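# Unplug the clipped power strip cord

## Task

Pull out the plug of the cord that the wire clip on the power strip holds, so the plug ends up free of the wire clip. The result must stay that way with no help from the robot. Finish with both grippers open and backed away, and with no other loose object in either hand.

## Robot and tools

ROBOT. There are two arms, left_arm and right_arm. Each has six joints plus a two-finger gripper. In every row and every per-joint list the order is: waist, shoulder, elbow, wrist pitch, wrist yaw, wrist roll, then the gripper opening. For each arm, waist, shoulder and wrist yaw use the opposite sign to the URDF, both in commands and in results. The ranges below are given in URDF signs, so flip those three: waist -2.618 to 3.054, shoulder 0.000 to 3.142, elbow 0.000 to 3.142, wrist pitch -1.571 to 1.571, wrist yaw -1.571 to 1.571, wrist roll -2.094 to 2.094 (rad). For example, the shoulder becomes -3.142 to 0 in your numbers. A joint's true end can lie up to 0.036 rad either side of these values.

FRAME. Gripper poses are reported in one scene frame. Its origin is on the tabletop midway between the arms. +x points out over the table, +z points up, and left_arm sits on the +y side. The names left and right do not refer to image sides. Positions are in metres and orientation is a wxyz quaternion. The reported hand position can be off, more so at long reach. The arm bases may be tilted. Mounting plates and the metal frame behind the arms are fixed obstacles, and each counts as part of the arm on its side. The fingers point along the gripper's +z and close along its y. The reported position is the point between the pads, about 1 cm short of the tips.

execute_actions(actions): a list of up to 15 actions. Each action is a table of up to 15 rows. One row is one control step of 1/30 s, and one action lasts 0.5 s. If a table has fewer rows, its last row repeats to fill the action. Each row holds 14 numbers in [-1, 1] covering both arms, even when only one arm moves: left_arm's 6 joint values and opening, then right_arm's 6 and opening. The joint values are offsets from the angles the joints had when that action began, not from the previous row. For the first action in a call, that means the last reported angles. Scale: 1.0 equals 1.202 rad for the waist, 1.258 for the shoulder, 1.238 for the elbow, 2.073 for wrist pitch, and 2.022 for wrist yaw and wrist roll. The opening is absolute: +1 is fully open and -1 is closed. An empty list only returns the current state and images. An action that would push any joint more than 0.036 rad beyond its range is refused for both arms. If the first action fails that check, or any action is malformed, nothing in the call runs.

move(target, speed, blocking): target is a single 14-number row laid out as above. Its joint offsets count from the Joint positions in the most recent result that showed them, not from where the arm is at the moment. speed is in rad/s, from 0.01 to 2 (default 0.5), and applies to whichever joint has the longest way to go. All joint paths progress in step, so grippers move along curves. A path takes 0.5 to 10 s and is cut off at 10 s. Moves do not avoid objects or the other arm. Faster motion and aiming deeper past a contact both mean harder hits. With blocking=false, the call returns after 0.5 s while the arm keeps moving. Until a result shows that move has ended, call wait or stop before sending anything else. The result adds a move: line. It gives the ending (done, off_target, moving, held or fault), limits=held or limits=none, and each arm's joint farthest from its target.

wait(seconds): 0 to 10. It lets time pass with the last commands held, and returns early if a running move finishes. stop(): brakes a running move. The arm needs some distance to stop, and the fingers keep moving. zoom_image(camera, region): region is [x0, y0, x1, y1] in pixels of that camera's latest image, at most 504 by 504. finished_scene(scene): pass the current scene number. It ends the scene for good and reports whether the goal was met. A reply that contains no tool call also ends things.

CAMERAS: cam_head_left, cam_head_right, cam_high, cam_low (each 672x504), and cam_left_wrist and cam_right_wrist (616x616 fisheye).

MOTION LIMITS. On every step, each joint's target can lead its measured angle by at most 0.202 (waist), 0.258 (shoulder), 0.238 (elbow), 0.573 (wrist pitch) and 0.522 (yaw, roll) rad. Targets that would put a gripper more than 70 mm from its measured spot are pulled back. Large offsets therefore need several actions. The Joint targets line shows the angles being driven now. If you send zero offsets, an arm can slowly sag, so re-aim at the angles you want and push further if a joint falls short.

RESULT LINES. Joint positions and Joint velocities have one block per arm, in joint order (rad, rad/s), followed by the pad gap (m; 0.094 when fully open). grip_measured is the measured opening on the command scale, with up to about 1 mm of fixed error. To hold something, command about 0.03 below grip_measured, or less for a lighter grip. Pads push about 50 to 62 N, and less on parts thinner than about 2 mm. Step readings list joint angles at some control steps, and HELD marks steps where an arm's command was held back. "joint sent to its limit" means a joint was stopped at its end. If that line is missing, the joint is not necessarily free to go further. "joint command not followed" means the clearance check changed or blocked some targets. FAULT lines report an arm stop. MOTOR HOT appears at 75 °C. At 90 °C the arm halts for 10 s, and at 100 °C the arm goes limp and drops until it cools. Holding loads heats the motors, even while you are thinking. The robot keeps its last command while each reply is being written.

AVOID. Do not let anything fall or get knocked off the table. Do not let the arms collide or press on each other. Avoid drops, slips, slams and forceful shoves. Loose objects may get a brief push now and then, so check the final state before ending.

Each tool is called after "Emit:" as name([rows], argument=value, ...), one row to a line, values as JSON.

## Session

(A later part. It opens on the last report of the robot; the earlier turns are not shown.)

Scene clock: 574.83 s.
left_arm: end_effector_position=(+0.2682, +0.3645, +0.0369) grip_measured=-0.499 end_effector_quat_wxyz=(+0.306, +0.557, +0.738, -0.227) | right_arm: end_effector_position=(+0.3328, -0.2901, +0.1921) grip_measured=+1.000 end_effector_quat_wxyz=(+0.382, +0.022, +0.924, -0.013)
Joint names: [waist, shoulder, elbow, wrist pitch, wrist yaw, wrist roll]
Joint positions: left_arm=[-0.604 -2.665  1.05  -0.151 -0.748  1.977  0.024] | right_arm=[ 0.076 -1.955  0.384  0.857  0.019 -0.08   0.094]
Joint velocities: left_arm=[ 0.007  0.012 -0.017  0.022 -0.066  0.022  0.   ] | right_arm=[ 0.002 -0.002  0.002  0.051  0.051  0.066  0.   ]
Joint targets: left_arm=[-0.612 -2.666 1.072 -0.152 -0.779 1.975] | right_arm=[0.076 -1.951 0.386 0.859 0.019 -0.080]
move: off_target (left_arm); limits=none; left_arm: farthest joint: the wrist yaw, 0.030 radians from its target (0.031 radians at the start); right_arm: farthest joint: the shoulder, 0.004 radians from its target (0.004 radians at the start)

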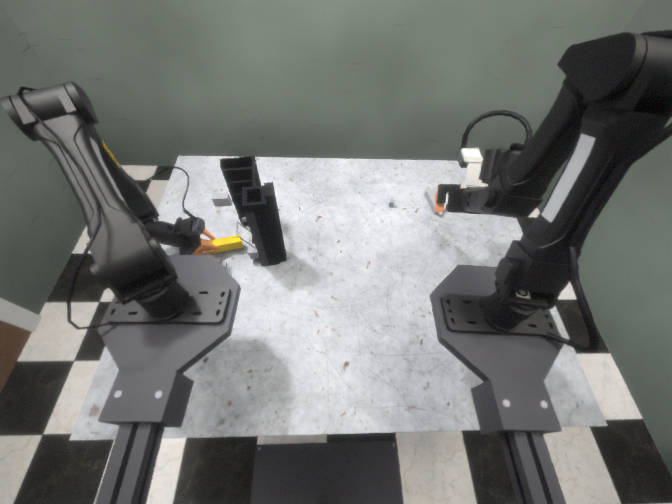

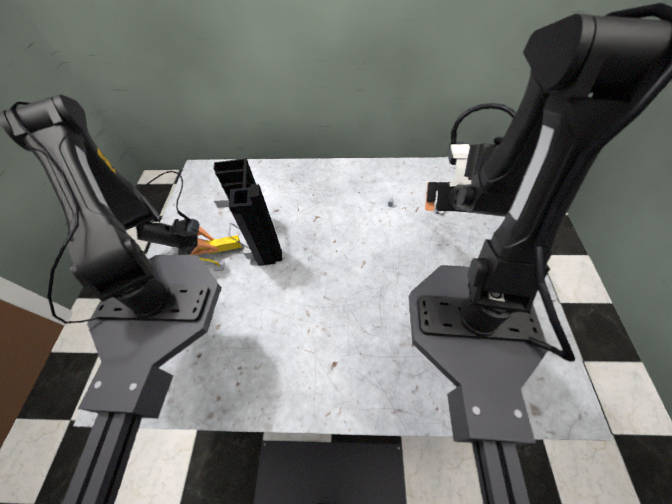

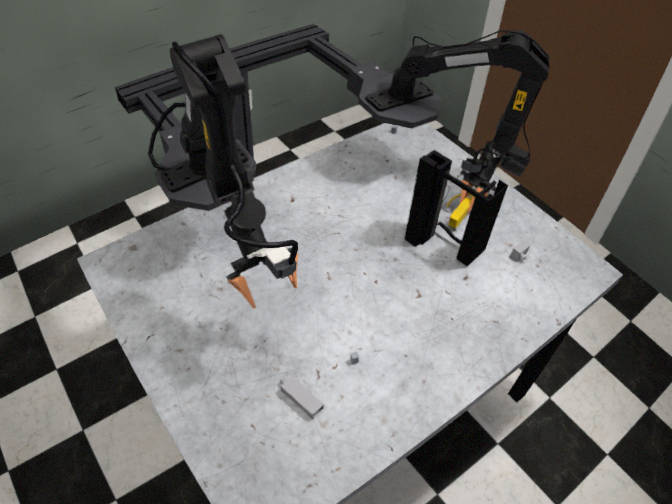

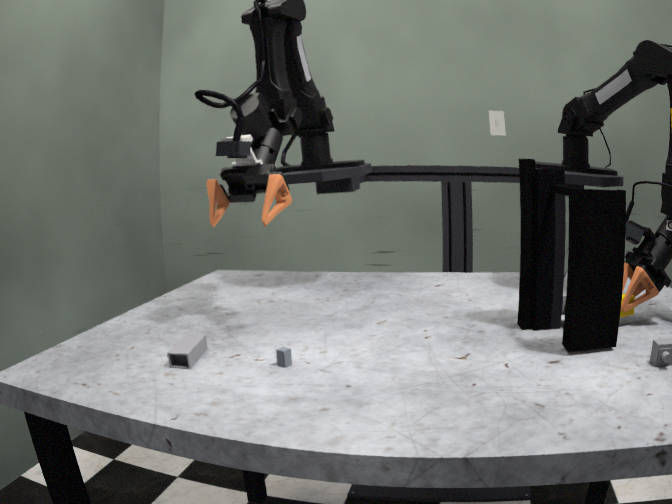

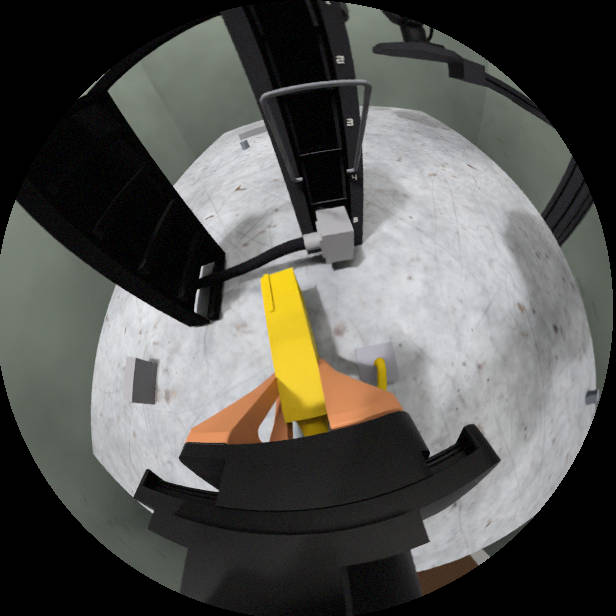

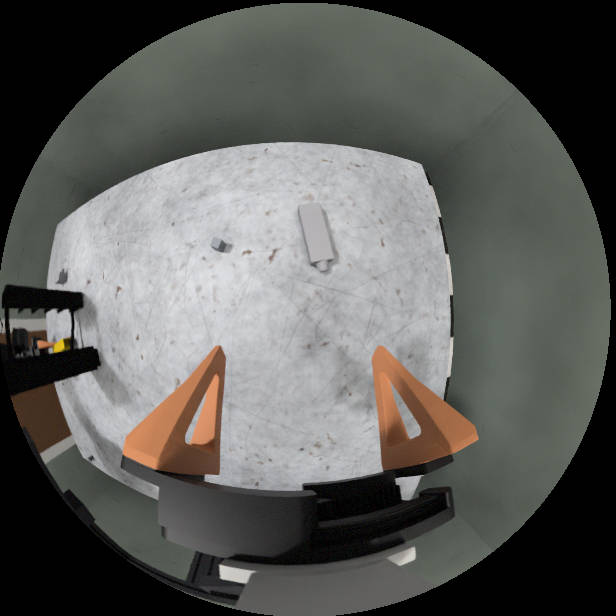

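Emit:
move(target=[-0.007,-0.041,0.0355,0.0106,-0.0153,-0.001,-0.54,0,0.003,0.002,0.001,0,0,1], speed=0.06)

Emit:
zoom_image(camera="cam_low", region=[560, 240, 672, 340])

Emit:
zoom_image(camera="cam_high", region=[410, 160, 520, 260])

Scene clock: 582.30 s.
left_arm: end_effector_position=(+0.2663, +0.3635, +0.0242) grip_measured=-0.499 end_effector_quat_wxyz=(+0.306, +0.557, +0.738, -0.228) | right_arm: end_effector_position=(+0.3328, -0.2901, +0.1921) grip_measured=+1.000 end_effector_quat_wxyz=(+0.382, +0.022, +0.924, -0.013)
Joint names: [waist, shoulder, elbow, wrist pitch, wrist yaw, wrist roll]
Joint positions: left_arm=[-0.604 -2.714  1.073 -0.127 -0.748  1.977  0.024] | right_arm=[ 0.076 -1.955  0.384  0.857  0.019 -0.08   0.094]
Joint velocities: left_arm=[ 0.012  0.012 -0.002  0.022 -0.11   0.081  0.001] | right_arm=[ 0.012  0.002 -0.002 -0.066 -0.037  0.007  0.   ]
Joint targets: left_arm=[-0.612 -2.717 1.094 -0.129 -0.779 1.975] | right_arm=[0.076 -1.951 0.386 0.859 0.019 -0.080]
move: off_target (left_arm); limits=none; left_arm: farthest joint: the wrist yaw, 0.031 radians from its target (0.030 radians at the start); right_arm: farthest joint: the shoulder, 0.004 radians from its target (0.004 radians at the start)

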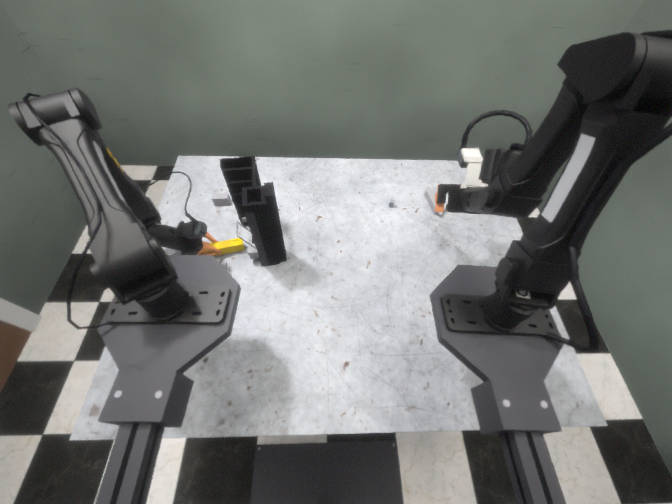

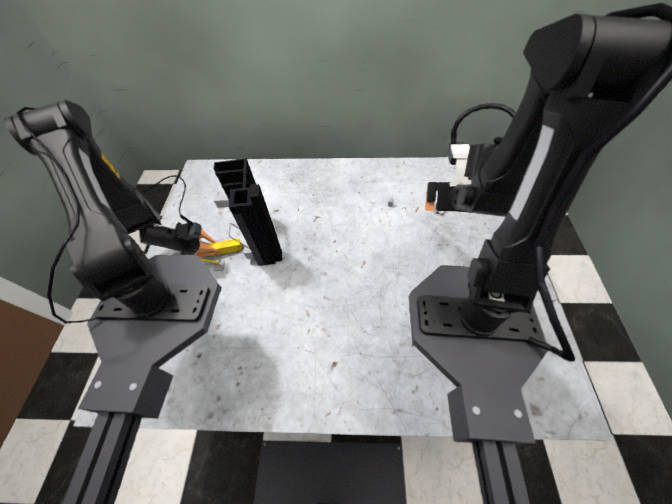

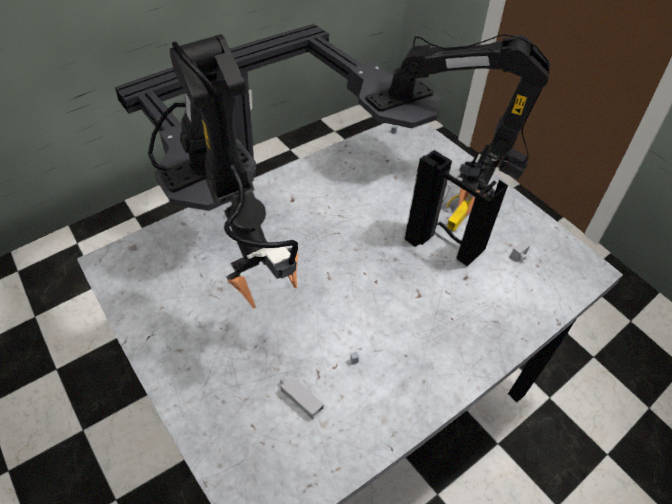

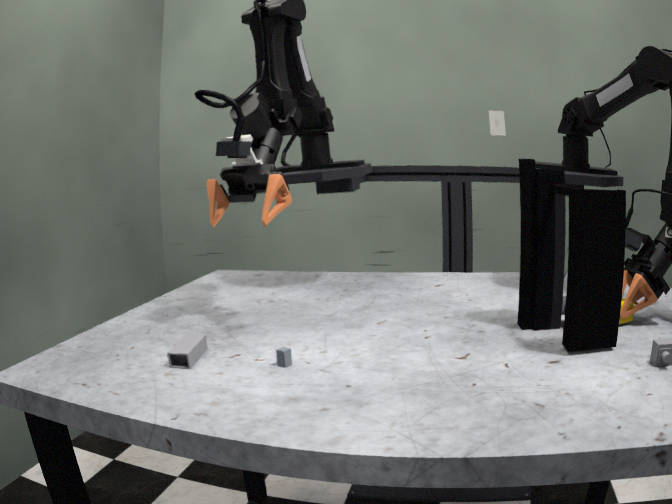

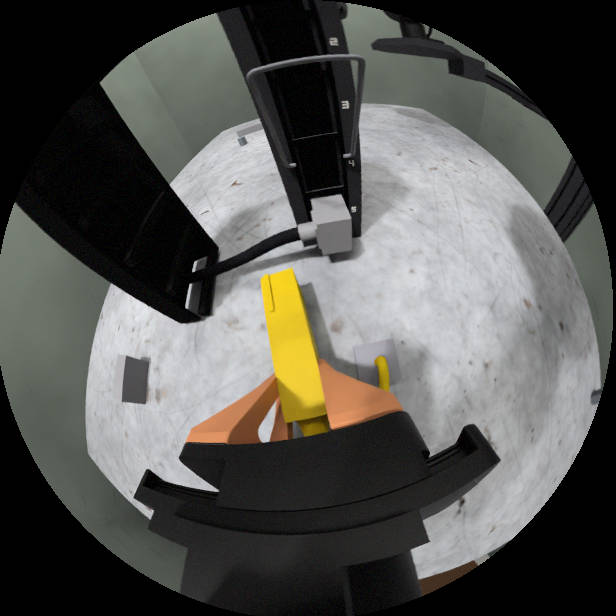

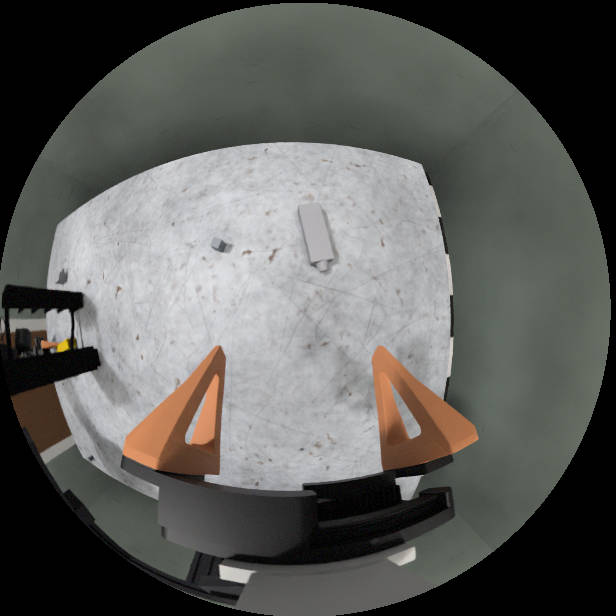

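Region (560, 240, 672, 340) of cam_low's 672x504 image, scaled by 4.500, with more detail than that image has; it fills the top 450 rows of this view, and the rest is white.

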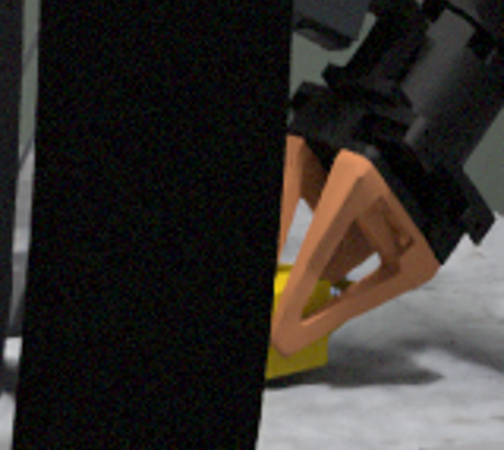

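Region (410, 160, 520, 260) of cam_high's 672x504 image, scaled by 4.582, with more detail than that image has; it fills the top 458 rows of this view, and the rest is white.

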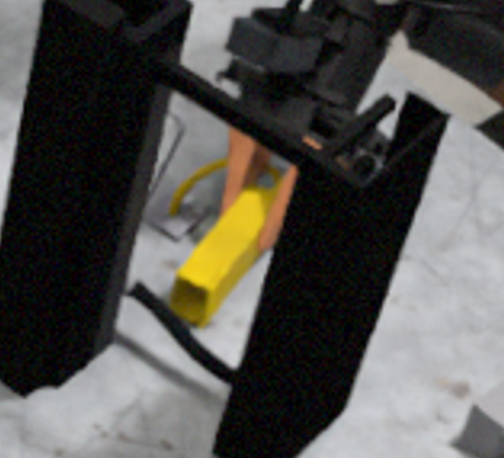

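Emit:
move(target=[-0.007,-0.012,0.022,0.002,-0.0153,-0.001,-0.54,0,0.003,0.002,0.001,0,0,1], speed=0.04)

Emit:
zoom_image(camera="cam_low", region=[590, 270, 672, 340])

Scene clock: 586.57 s.
left_arm: end_effector_position=(+0.2651, +0.3615, +0.0228) grip_measured=-0.499 end_effector_quat_wxyz=(+0.308, +0.555, +0.737, -0.231) | right_arm: end_effector_position=(+0.3328, -0.2901, +0.1921) grip_measured=+1.000 end_effector_quat_wxyz=(+0.382, +0.022, +0.924, -0.013)
Joint names: [waist, shoulder, elbow, wrist pitch, wrist yaw, wrist roll]
Joint positions: left_arm=[-0.604 -2.724  1.073 -0.122 -0.756  1.977  0.024] | right_arm=[ 0.076 -1.955  0.384  0.857  0.019 -0.08   0.094]
Joint velocities: left_arm=[-0.007  0.017 -0.012  0.037 -0.022 -0.037 -0.001] | right_arm=[-0.007  0.002 -0.002  0.037 -0.007  0.051  0.   ]
Joint targets: left_arm=[-0.612 -2.729 1.100 -0.123 -0.779 1.975] | right_arm=[0.076 -1.951 0.386 0.859 0.019 -0.080]
move: off_target (left_arm); limits=none; left_arm: farthest joint: the elbow, 0.027 radians from its target (0.027 radians at the start); right_arm: farthest joint: the shoulder, 0.004 radians from its target (0.004 radians at the start)

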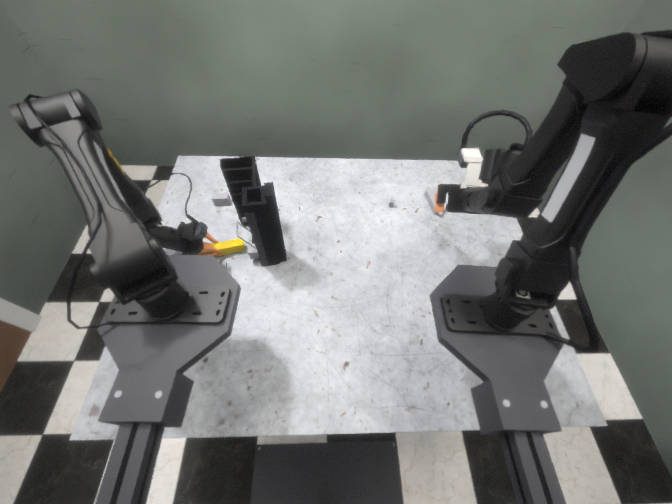

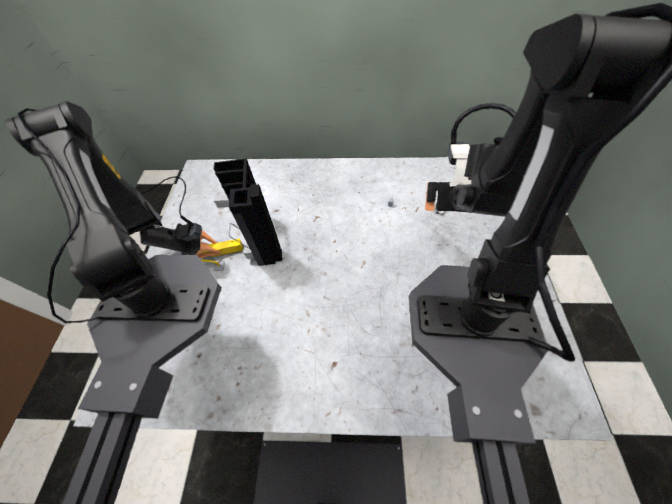

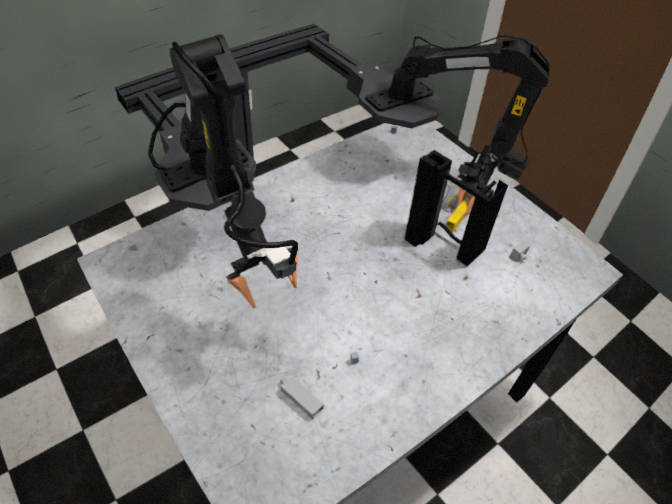

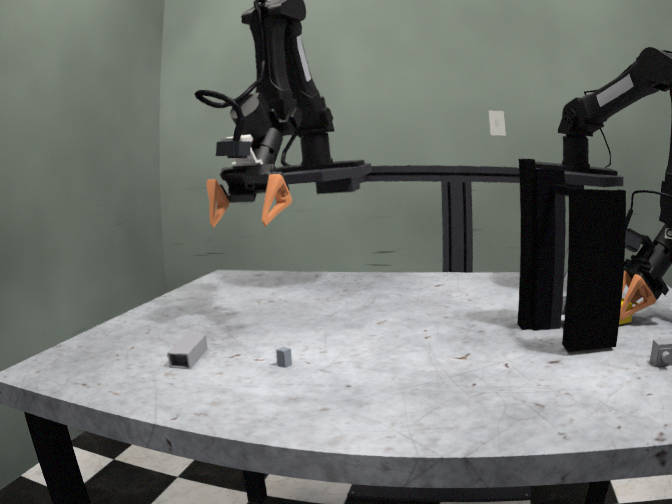

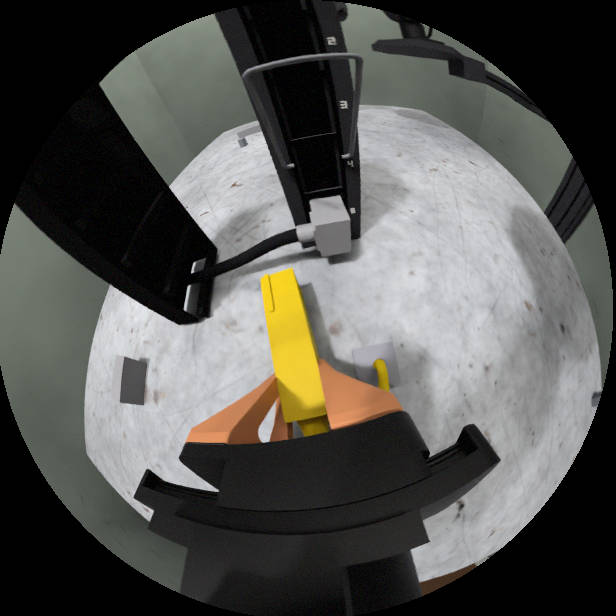

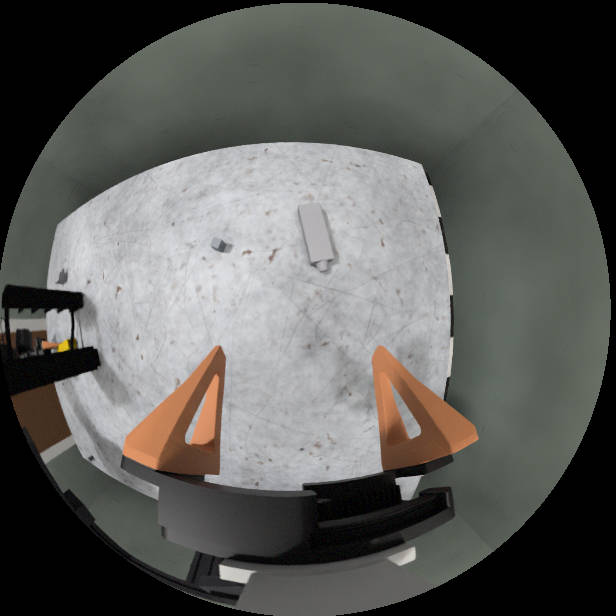

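Region (590, 270, 672, 340) of cam_low's 672x504 image, scaled by 6.146, with more detail than that image has; it fills the top 430 rows of this view, and the rest is white.

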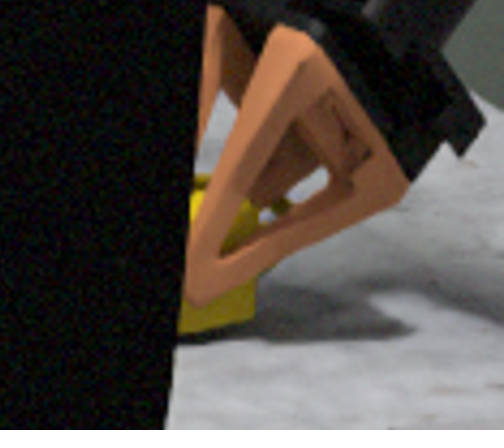

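Emit:
execute_actions([
  [[-0.007,0.002,0.019,0,-0.013,-0.001,-0.48,0,0.003,0.002,0.001,0,0,1],[-0.007,0.002,0.019,0,-0.013,-0.001,-0.46,0,0.003,0.002,0.001,0,0,1],[-0.007,0.002,0.019,0,-0.013,-0.001,-0.44,0,0.003,0.002,0.001,0,0,1],[-0.007,0.002,0.019,0,-0.013,-0.001,-0.42,0,0.003,0.002,0.001,0,0,1],[-0.007,0.002,0.019,0,-0.013,-0.001,-0.39,0,0.003,0.002,0.001,0,0,1],[-0.007,0.002,0.019,0,-0.013,-0.001,-0.36,0,0.003,0.002,0.001,0,0,1],[-0.007,0.002,0.019,0,-0.013,-0.001,-0.33,0,0.003,0.002,0.001,0,0,1],[-0.007,0.002,0.019,0,-0.013,-0.001,-0.30,0,0.003,0.002,0.001,0,0,1],[-0.007,0.002,0.019,0,-0.013,-0.001,-0.27,0,0.003,0.002,0.001,0,0,1],[-0.007,0.002,0.019,0,-0.013,-0.001,-0.24,0,0.003,0.002,0.001,0,0,1],[-0.007,0.002,0.019,0,-0.013,-0.001,-0.21,0,0.003,0.002,0.001,0,0,1],[-0.007,0.002,0.019,0,-0.013,-0.001,-0.18,0,0.003,0.002,0.001,0,0,1],[-0.007,0.002,0.019,0,-0.013,-0.001,-0.15,0,0.003,0.002,0.001,0,0,1]],
])

Scene clock: 595.40 s.
left_arm: end_effector_position=(+0.2659, +0.3619, +0.0226) grip_measured=-0.152 end_effector_quat_wxyz=(+0.310, +0.556, +0.737, -0.229) | right_arm: end_effector_position=(+0.3328, -0.2901, +0.1921) grip_measured=+1.000 end_effector_quat_wxyz=(+0.382, +0.022, +0.924, -0.013)
Joint names: [waist, shoulder, elbow, wrist pitch, wrist yaw, wrist roll]
Joint positions: left_arm=[-0.604 -2.724  1.073 -0.117 -0.756  1.977  0.04 ] | right_arm=[ 0.076 -1.955  0.384  0.857  0.019 -0.08   0.094]
Joint velocities: left_arm=[ 0.002 -0.002  0.007  0.022  0.022  0.007  0.002] | right_arm=[-0.012 -0.002 -0.017  0.007 -0.022  0.022  0.   ]
Joint targets: left_arm=[-0.612 -2.721 1.096 -0.122 -0.782 1.975] | right_arm=[0.076 -1.951 0.386 0.859 0.019 -0.080]
Step readings (joint positions):
0: left_arm=[-0.604 -2.724 1.073 -0.122 -0.756 1.977] | right_arm=[0.076 -1.955 0.384 0.857 0.019 -0.080]
1: left_arm=[-0.604 -2.724 1.073 -0.121 -0.756 1.977] | right_arm=[0.076 -1.955 0.384 0.857 0.019 -0.080]
2: left_arm=[-0.604 -2.724 1.073 -0.121 -0.756 1.977] | right_arm=[0.076 -1.955 0.384 0.857 0.019 -0.080]
4: left_arm=[-0.604 -2.724 1.073 -0.121 -0.756 1.977] | right_arm=[0.076 -1.955 0.384 0.857 0.019 -0.080]
8: left_arm=[-0.604 -2.724 1.073 -0.119 -0.756 1.977] | right_arm=[0.076 -1.955 0.384 0.857 0.019 -0.080]
15: Joint positions above

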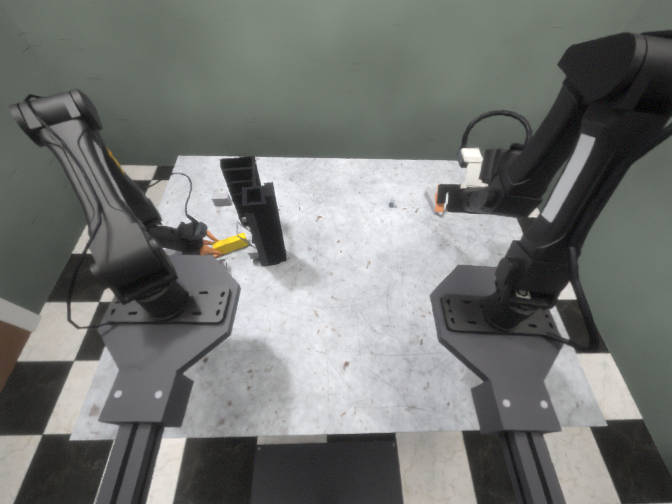

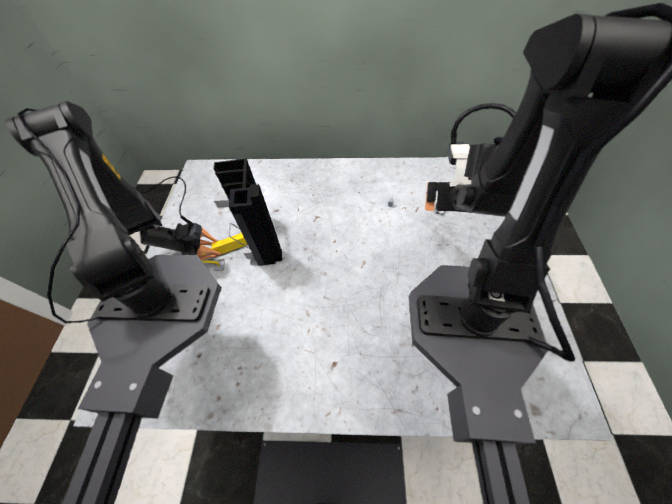

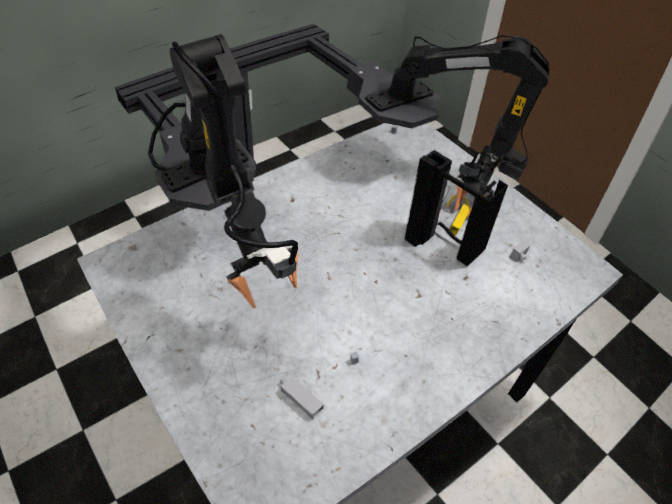

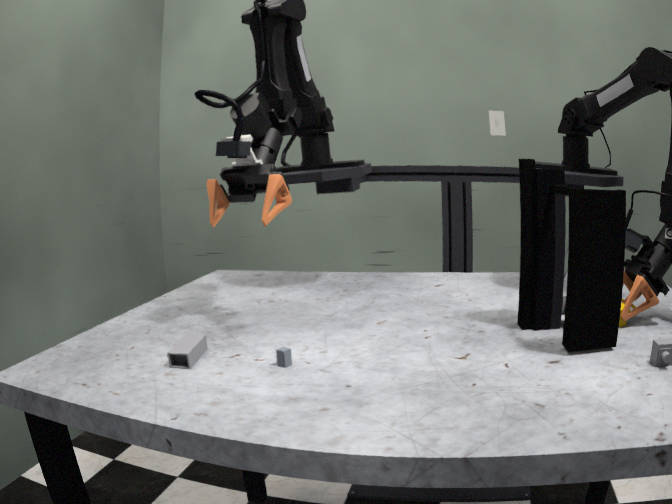

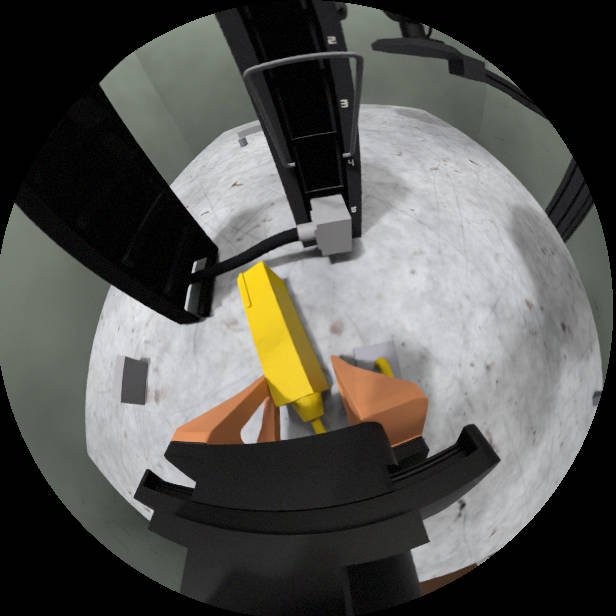

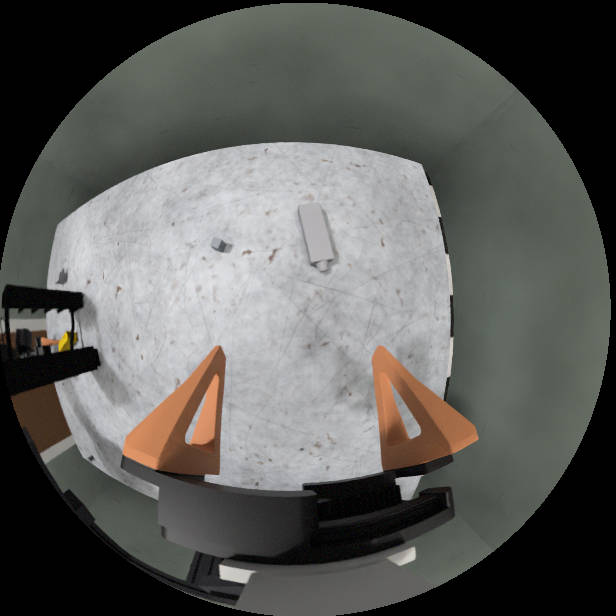

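Emit:
move(target=[-0.007,0.20,-0.108,-0.063,-0.013,-0.001,0.0,0,0.003,0.002,0.001,0,0,1], speed=0.3)

Scene clock: 615.57 s.
left_arm: end_effector_position=(+0.2692, +0.3637, +0.0807) grip_measured=-0.001 end_effector_quat_wxyz=(+0.310, +0.557, +0.737, -0.227) | right_arm: end_effector_position=(+0.3328, -0.2901, +0.1921) grip_measured=+1.000 end_effector_quat_wxyz=(+0.382, +0.022, +0.924, -0.013)
Joint names: [waist, shoulder, elbow, wrist pitch, wrist yaw, wrist roll]
Joint positions: left_arm=[-0.604 -2.494  0.961 -0.23  -0.756  1.977  0.047] | right_arm=[ 0.076 -1.955  0.384  0.857  0.019 -0.08   0.094]
Joint velocities: left_arm=[-0.007  0.007  0.012 -0.007  0.051  0.007  0.002] | right_arm=[ 0.002  0.007 -0.007 -0.007 -0.066 -0.051  0.   ]
Joint targets: left_arm=[-0.612 -2.472 0.939 -0.247 -0.783 1.975] | right_arm=[0.076 -1.951 0.386 0.859 0.019 -0.080]
move: off_target (left_arm); limits=none; left_arm: farthest joint: the wrist yaw, 0.027 radians from its target (0.026 radians at the start); right_arm: farthest joint: the shoulder, 0.004 radians from its target (0.004 radians at the start)

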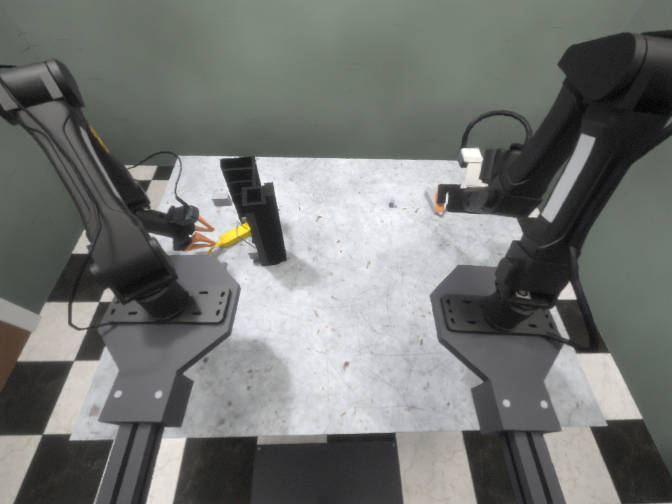

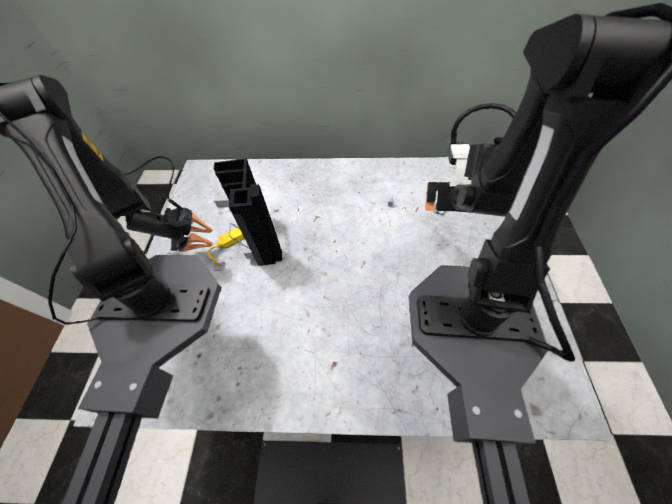

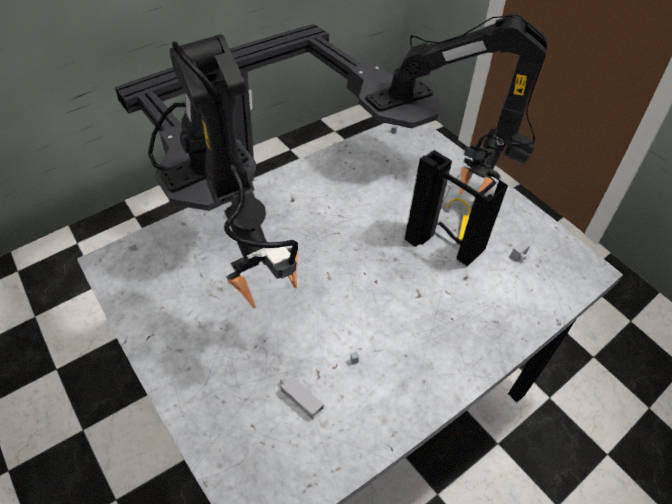

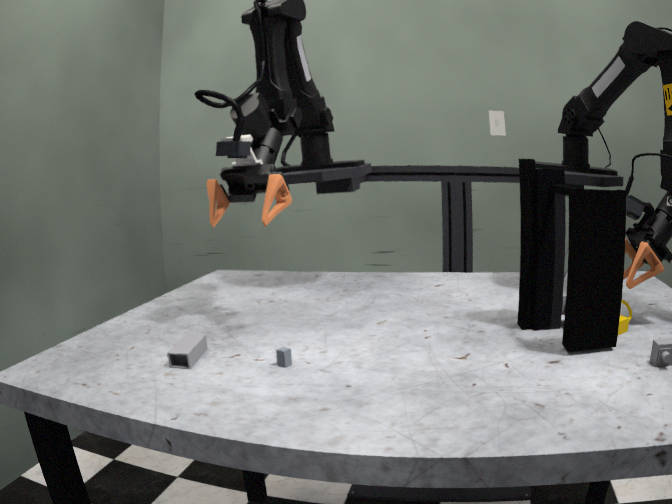

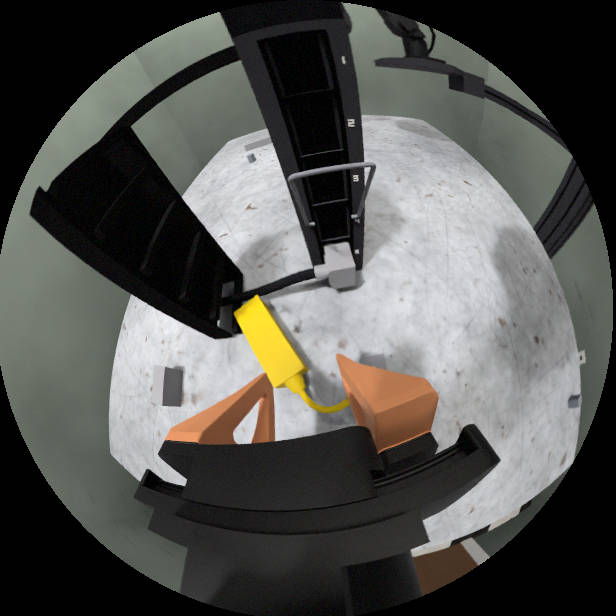

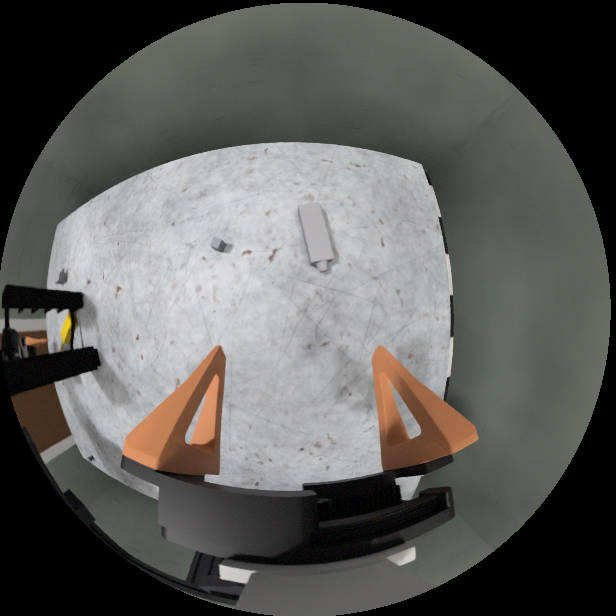

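Emit:
move(target=[-0.2,0.44,-0.25,-0.04,-0.013,-0.001,0.5,0,0.003,0.002,0.001,0,0,1], speed=0.6)

Scene clock: 633.67 s.
left_arm: end_effector_position=(+0.2459, +0.4179, +0.1848) grip_measured=+0.499 end_effector_quat_wxyz=(+0.342, +0.502, +0.787, -0.108) | right_arm: end_effector_position=(+0.3328, -0.2901, +0.1921) grip_measured=+1.000 end_effector_quat_wxyz=(+0.382, +0.022, +0.924, -0.013)
Joint names: [waist, shoulder, elbow, wrist pitch, wrist yaw, wrist roll]
Joint positions: left_arm=[-0.835 -1.962  0.668 -0.296 -0.753  1.977  0.07 ] | right_arm=[ 0.076 -1.955  0.384  0.857  0.019 -0.08   0.094]
Joint velocities: left_arm=[-0.012  0.007 -0.002 -0.037 -0.051 -0.022 -0.   ] | right_arm=[ 0.002  0.002 -0.007 -0.051  0.007  0.007  0.   ]
Joint targets: left_arm=[-0.844 -1.941 0.651 -0.313 -0.782 1.975] | right_arm=[0.076 -1.951 0.386 0.859 0.019 -0.080]
move: off_target (left_arm); limits=none; left_arm: farthest joint: the wrist yaw, 0.029 radians from its target (0.027 radians at the start); right_arm: farthest joint: the shoulder, 0.004 radians from its target (0.004 radians at the start)

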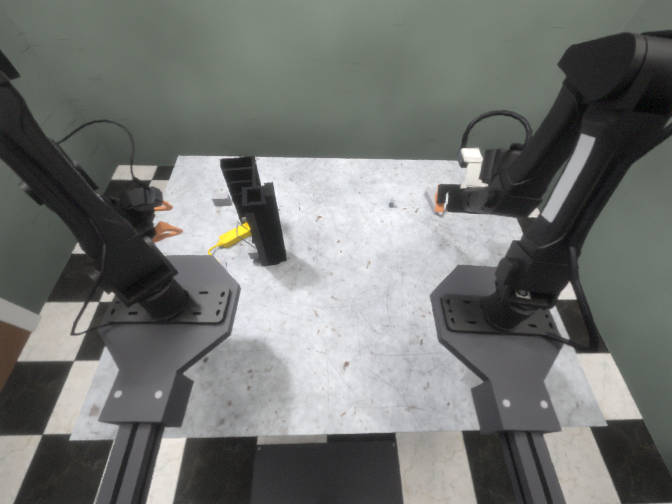

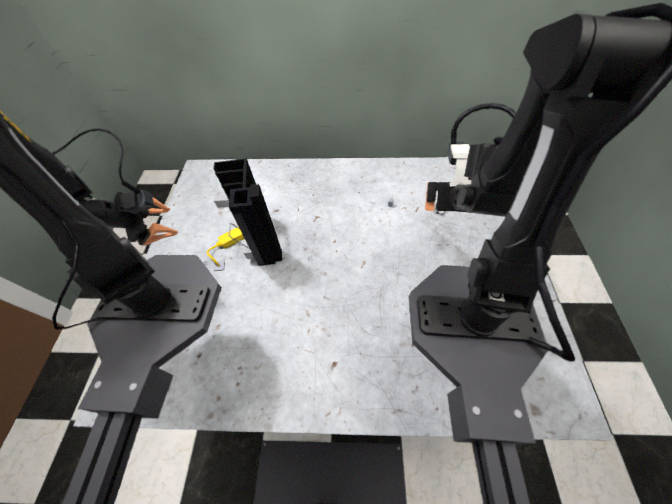

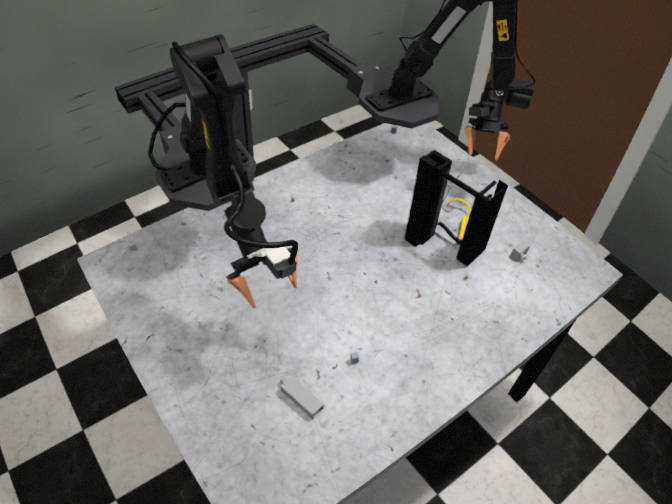

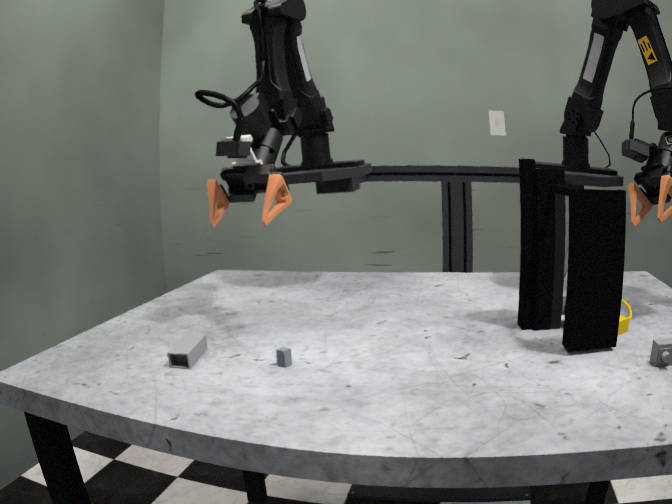

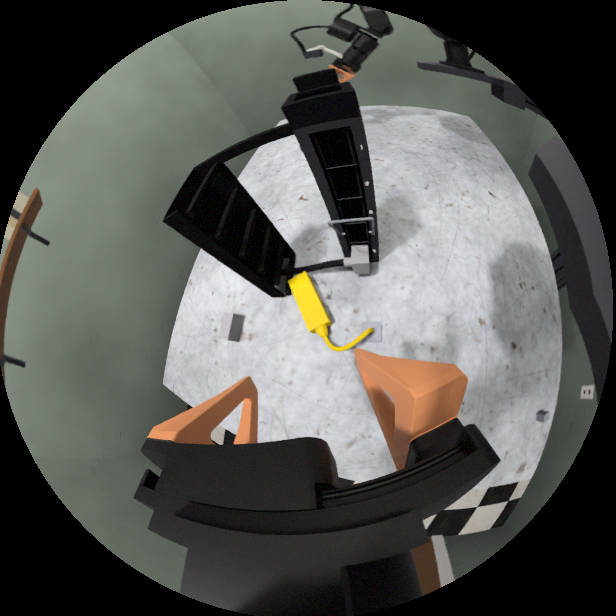

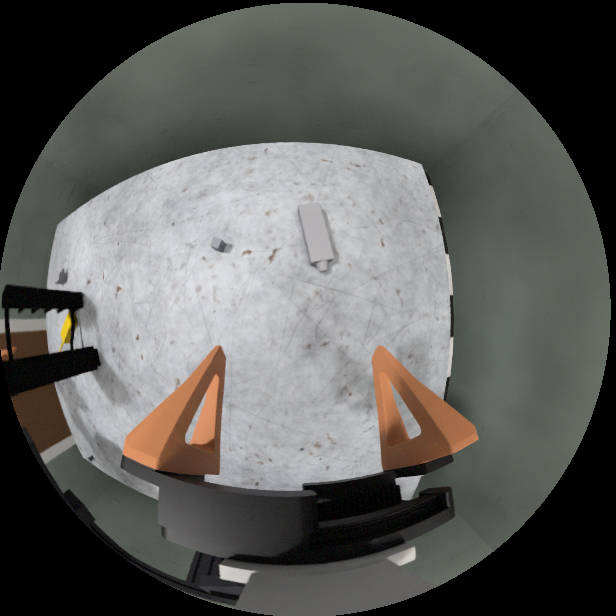

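Emit:
zoom_image(camera="cam_left_wrist", region=[220, 170, 420, 370])

Region (220, 170, 420, 370) of cam_left_wrist's 616x616 image, scaled by 2.520, with more detail than that image has.

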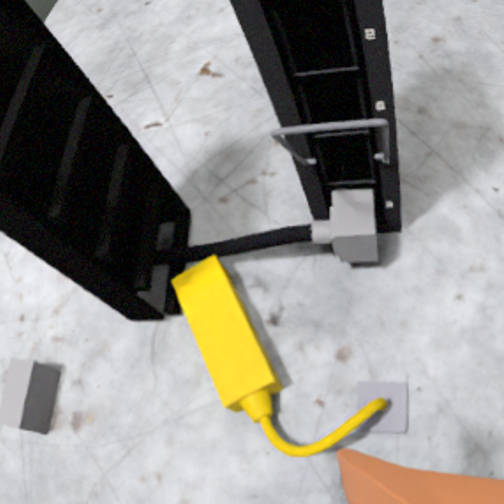

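The plug rests on the table well clear of the clip, the grey plug is still seated, and the arm has moved away.

Emit:
finished_scene(scene=2)

The scene is finished: the task was done.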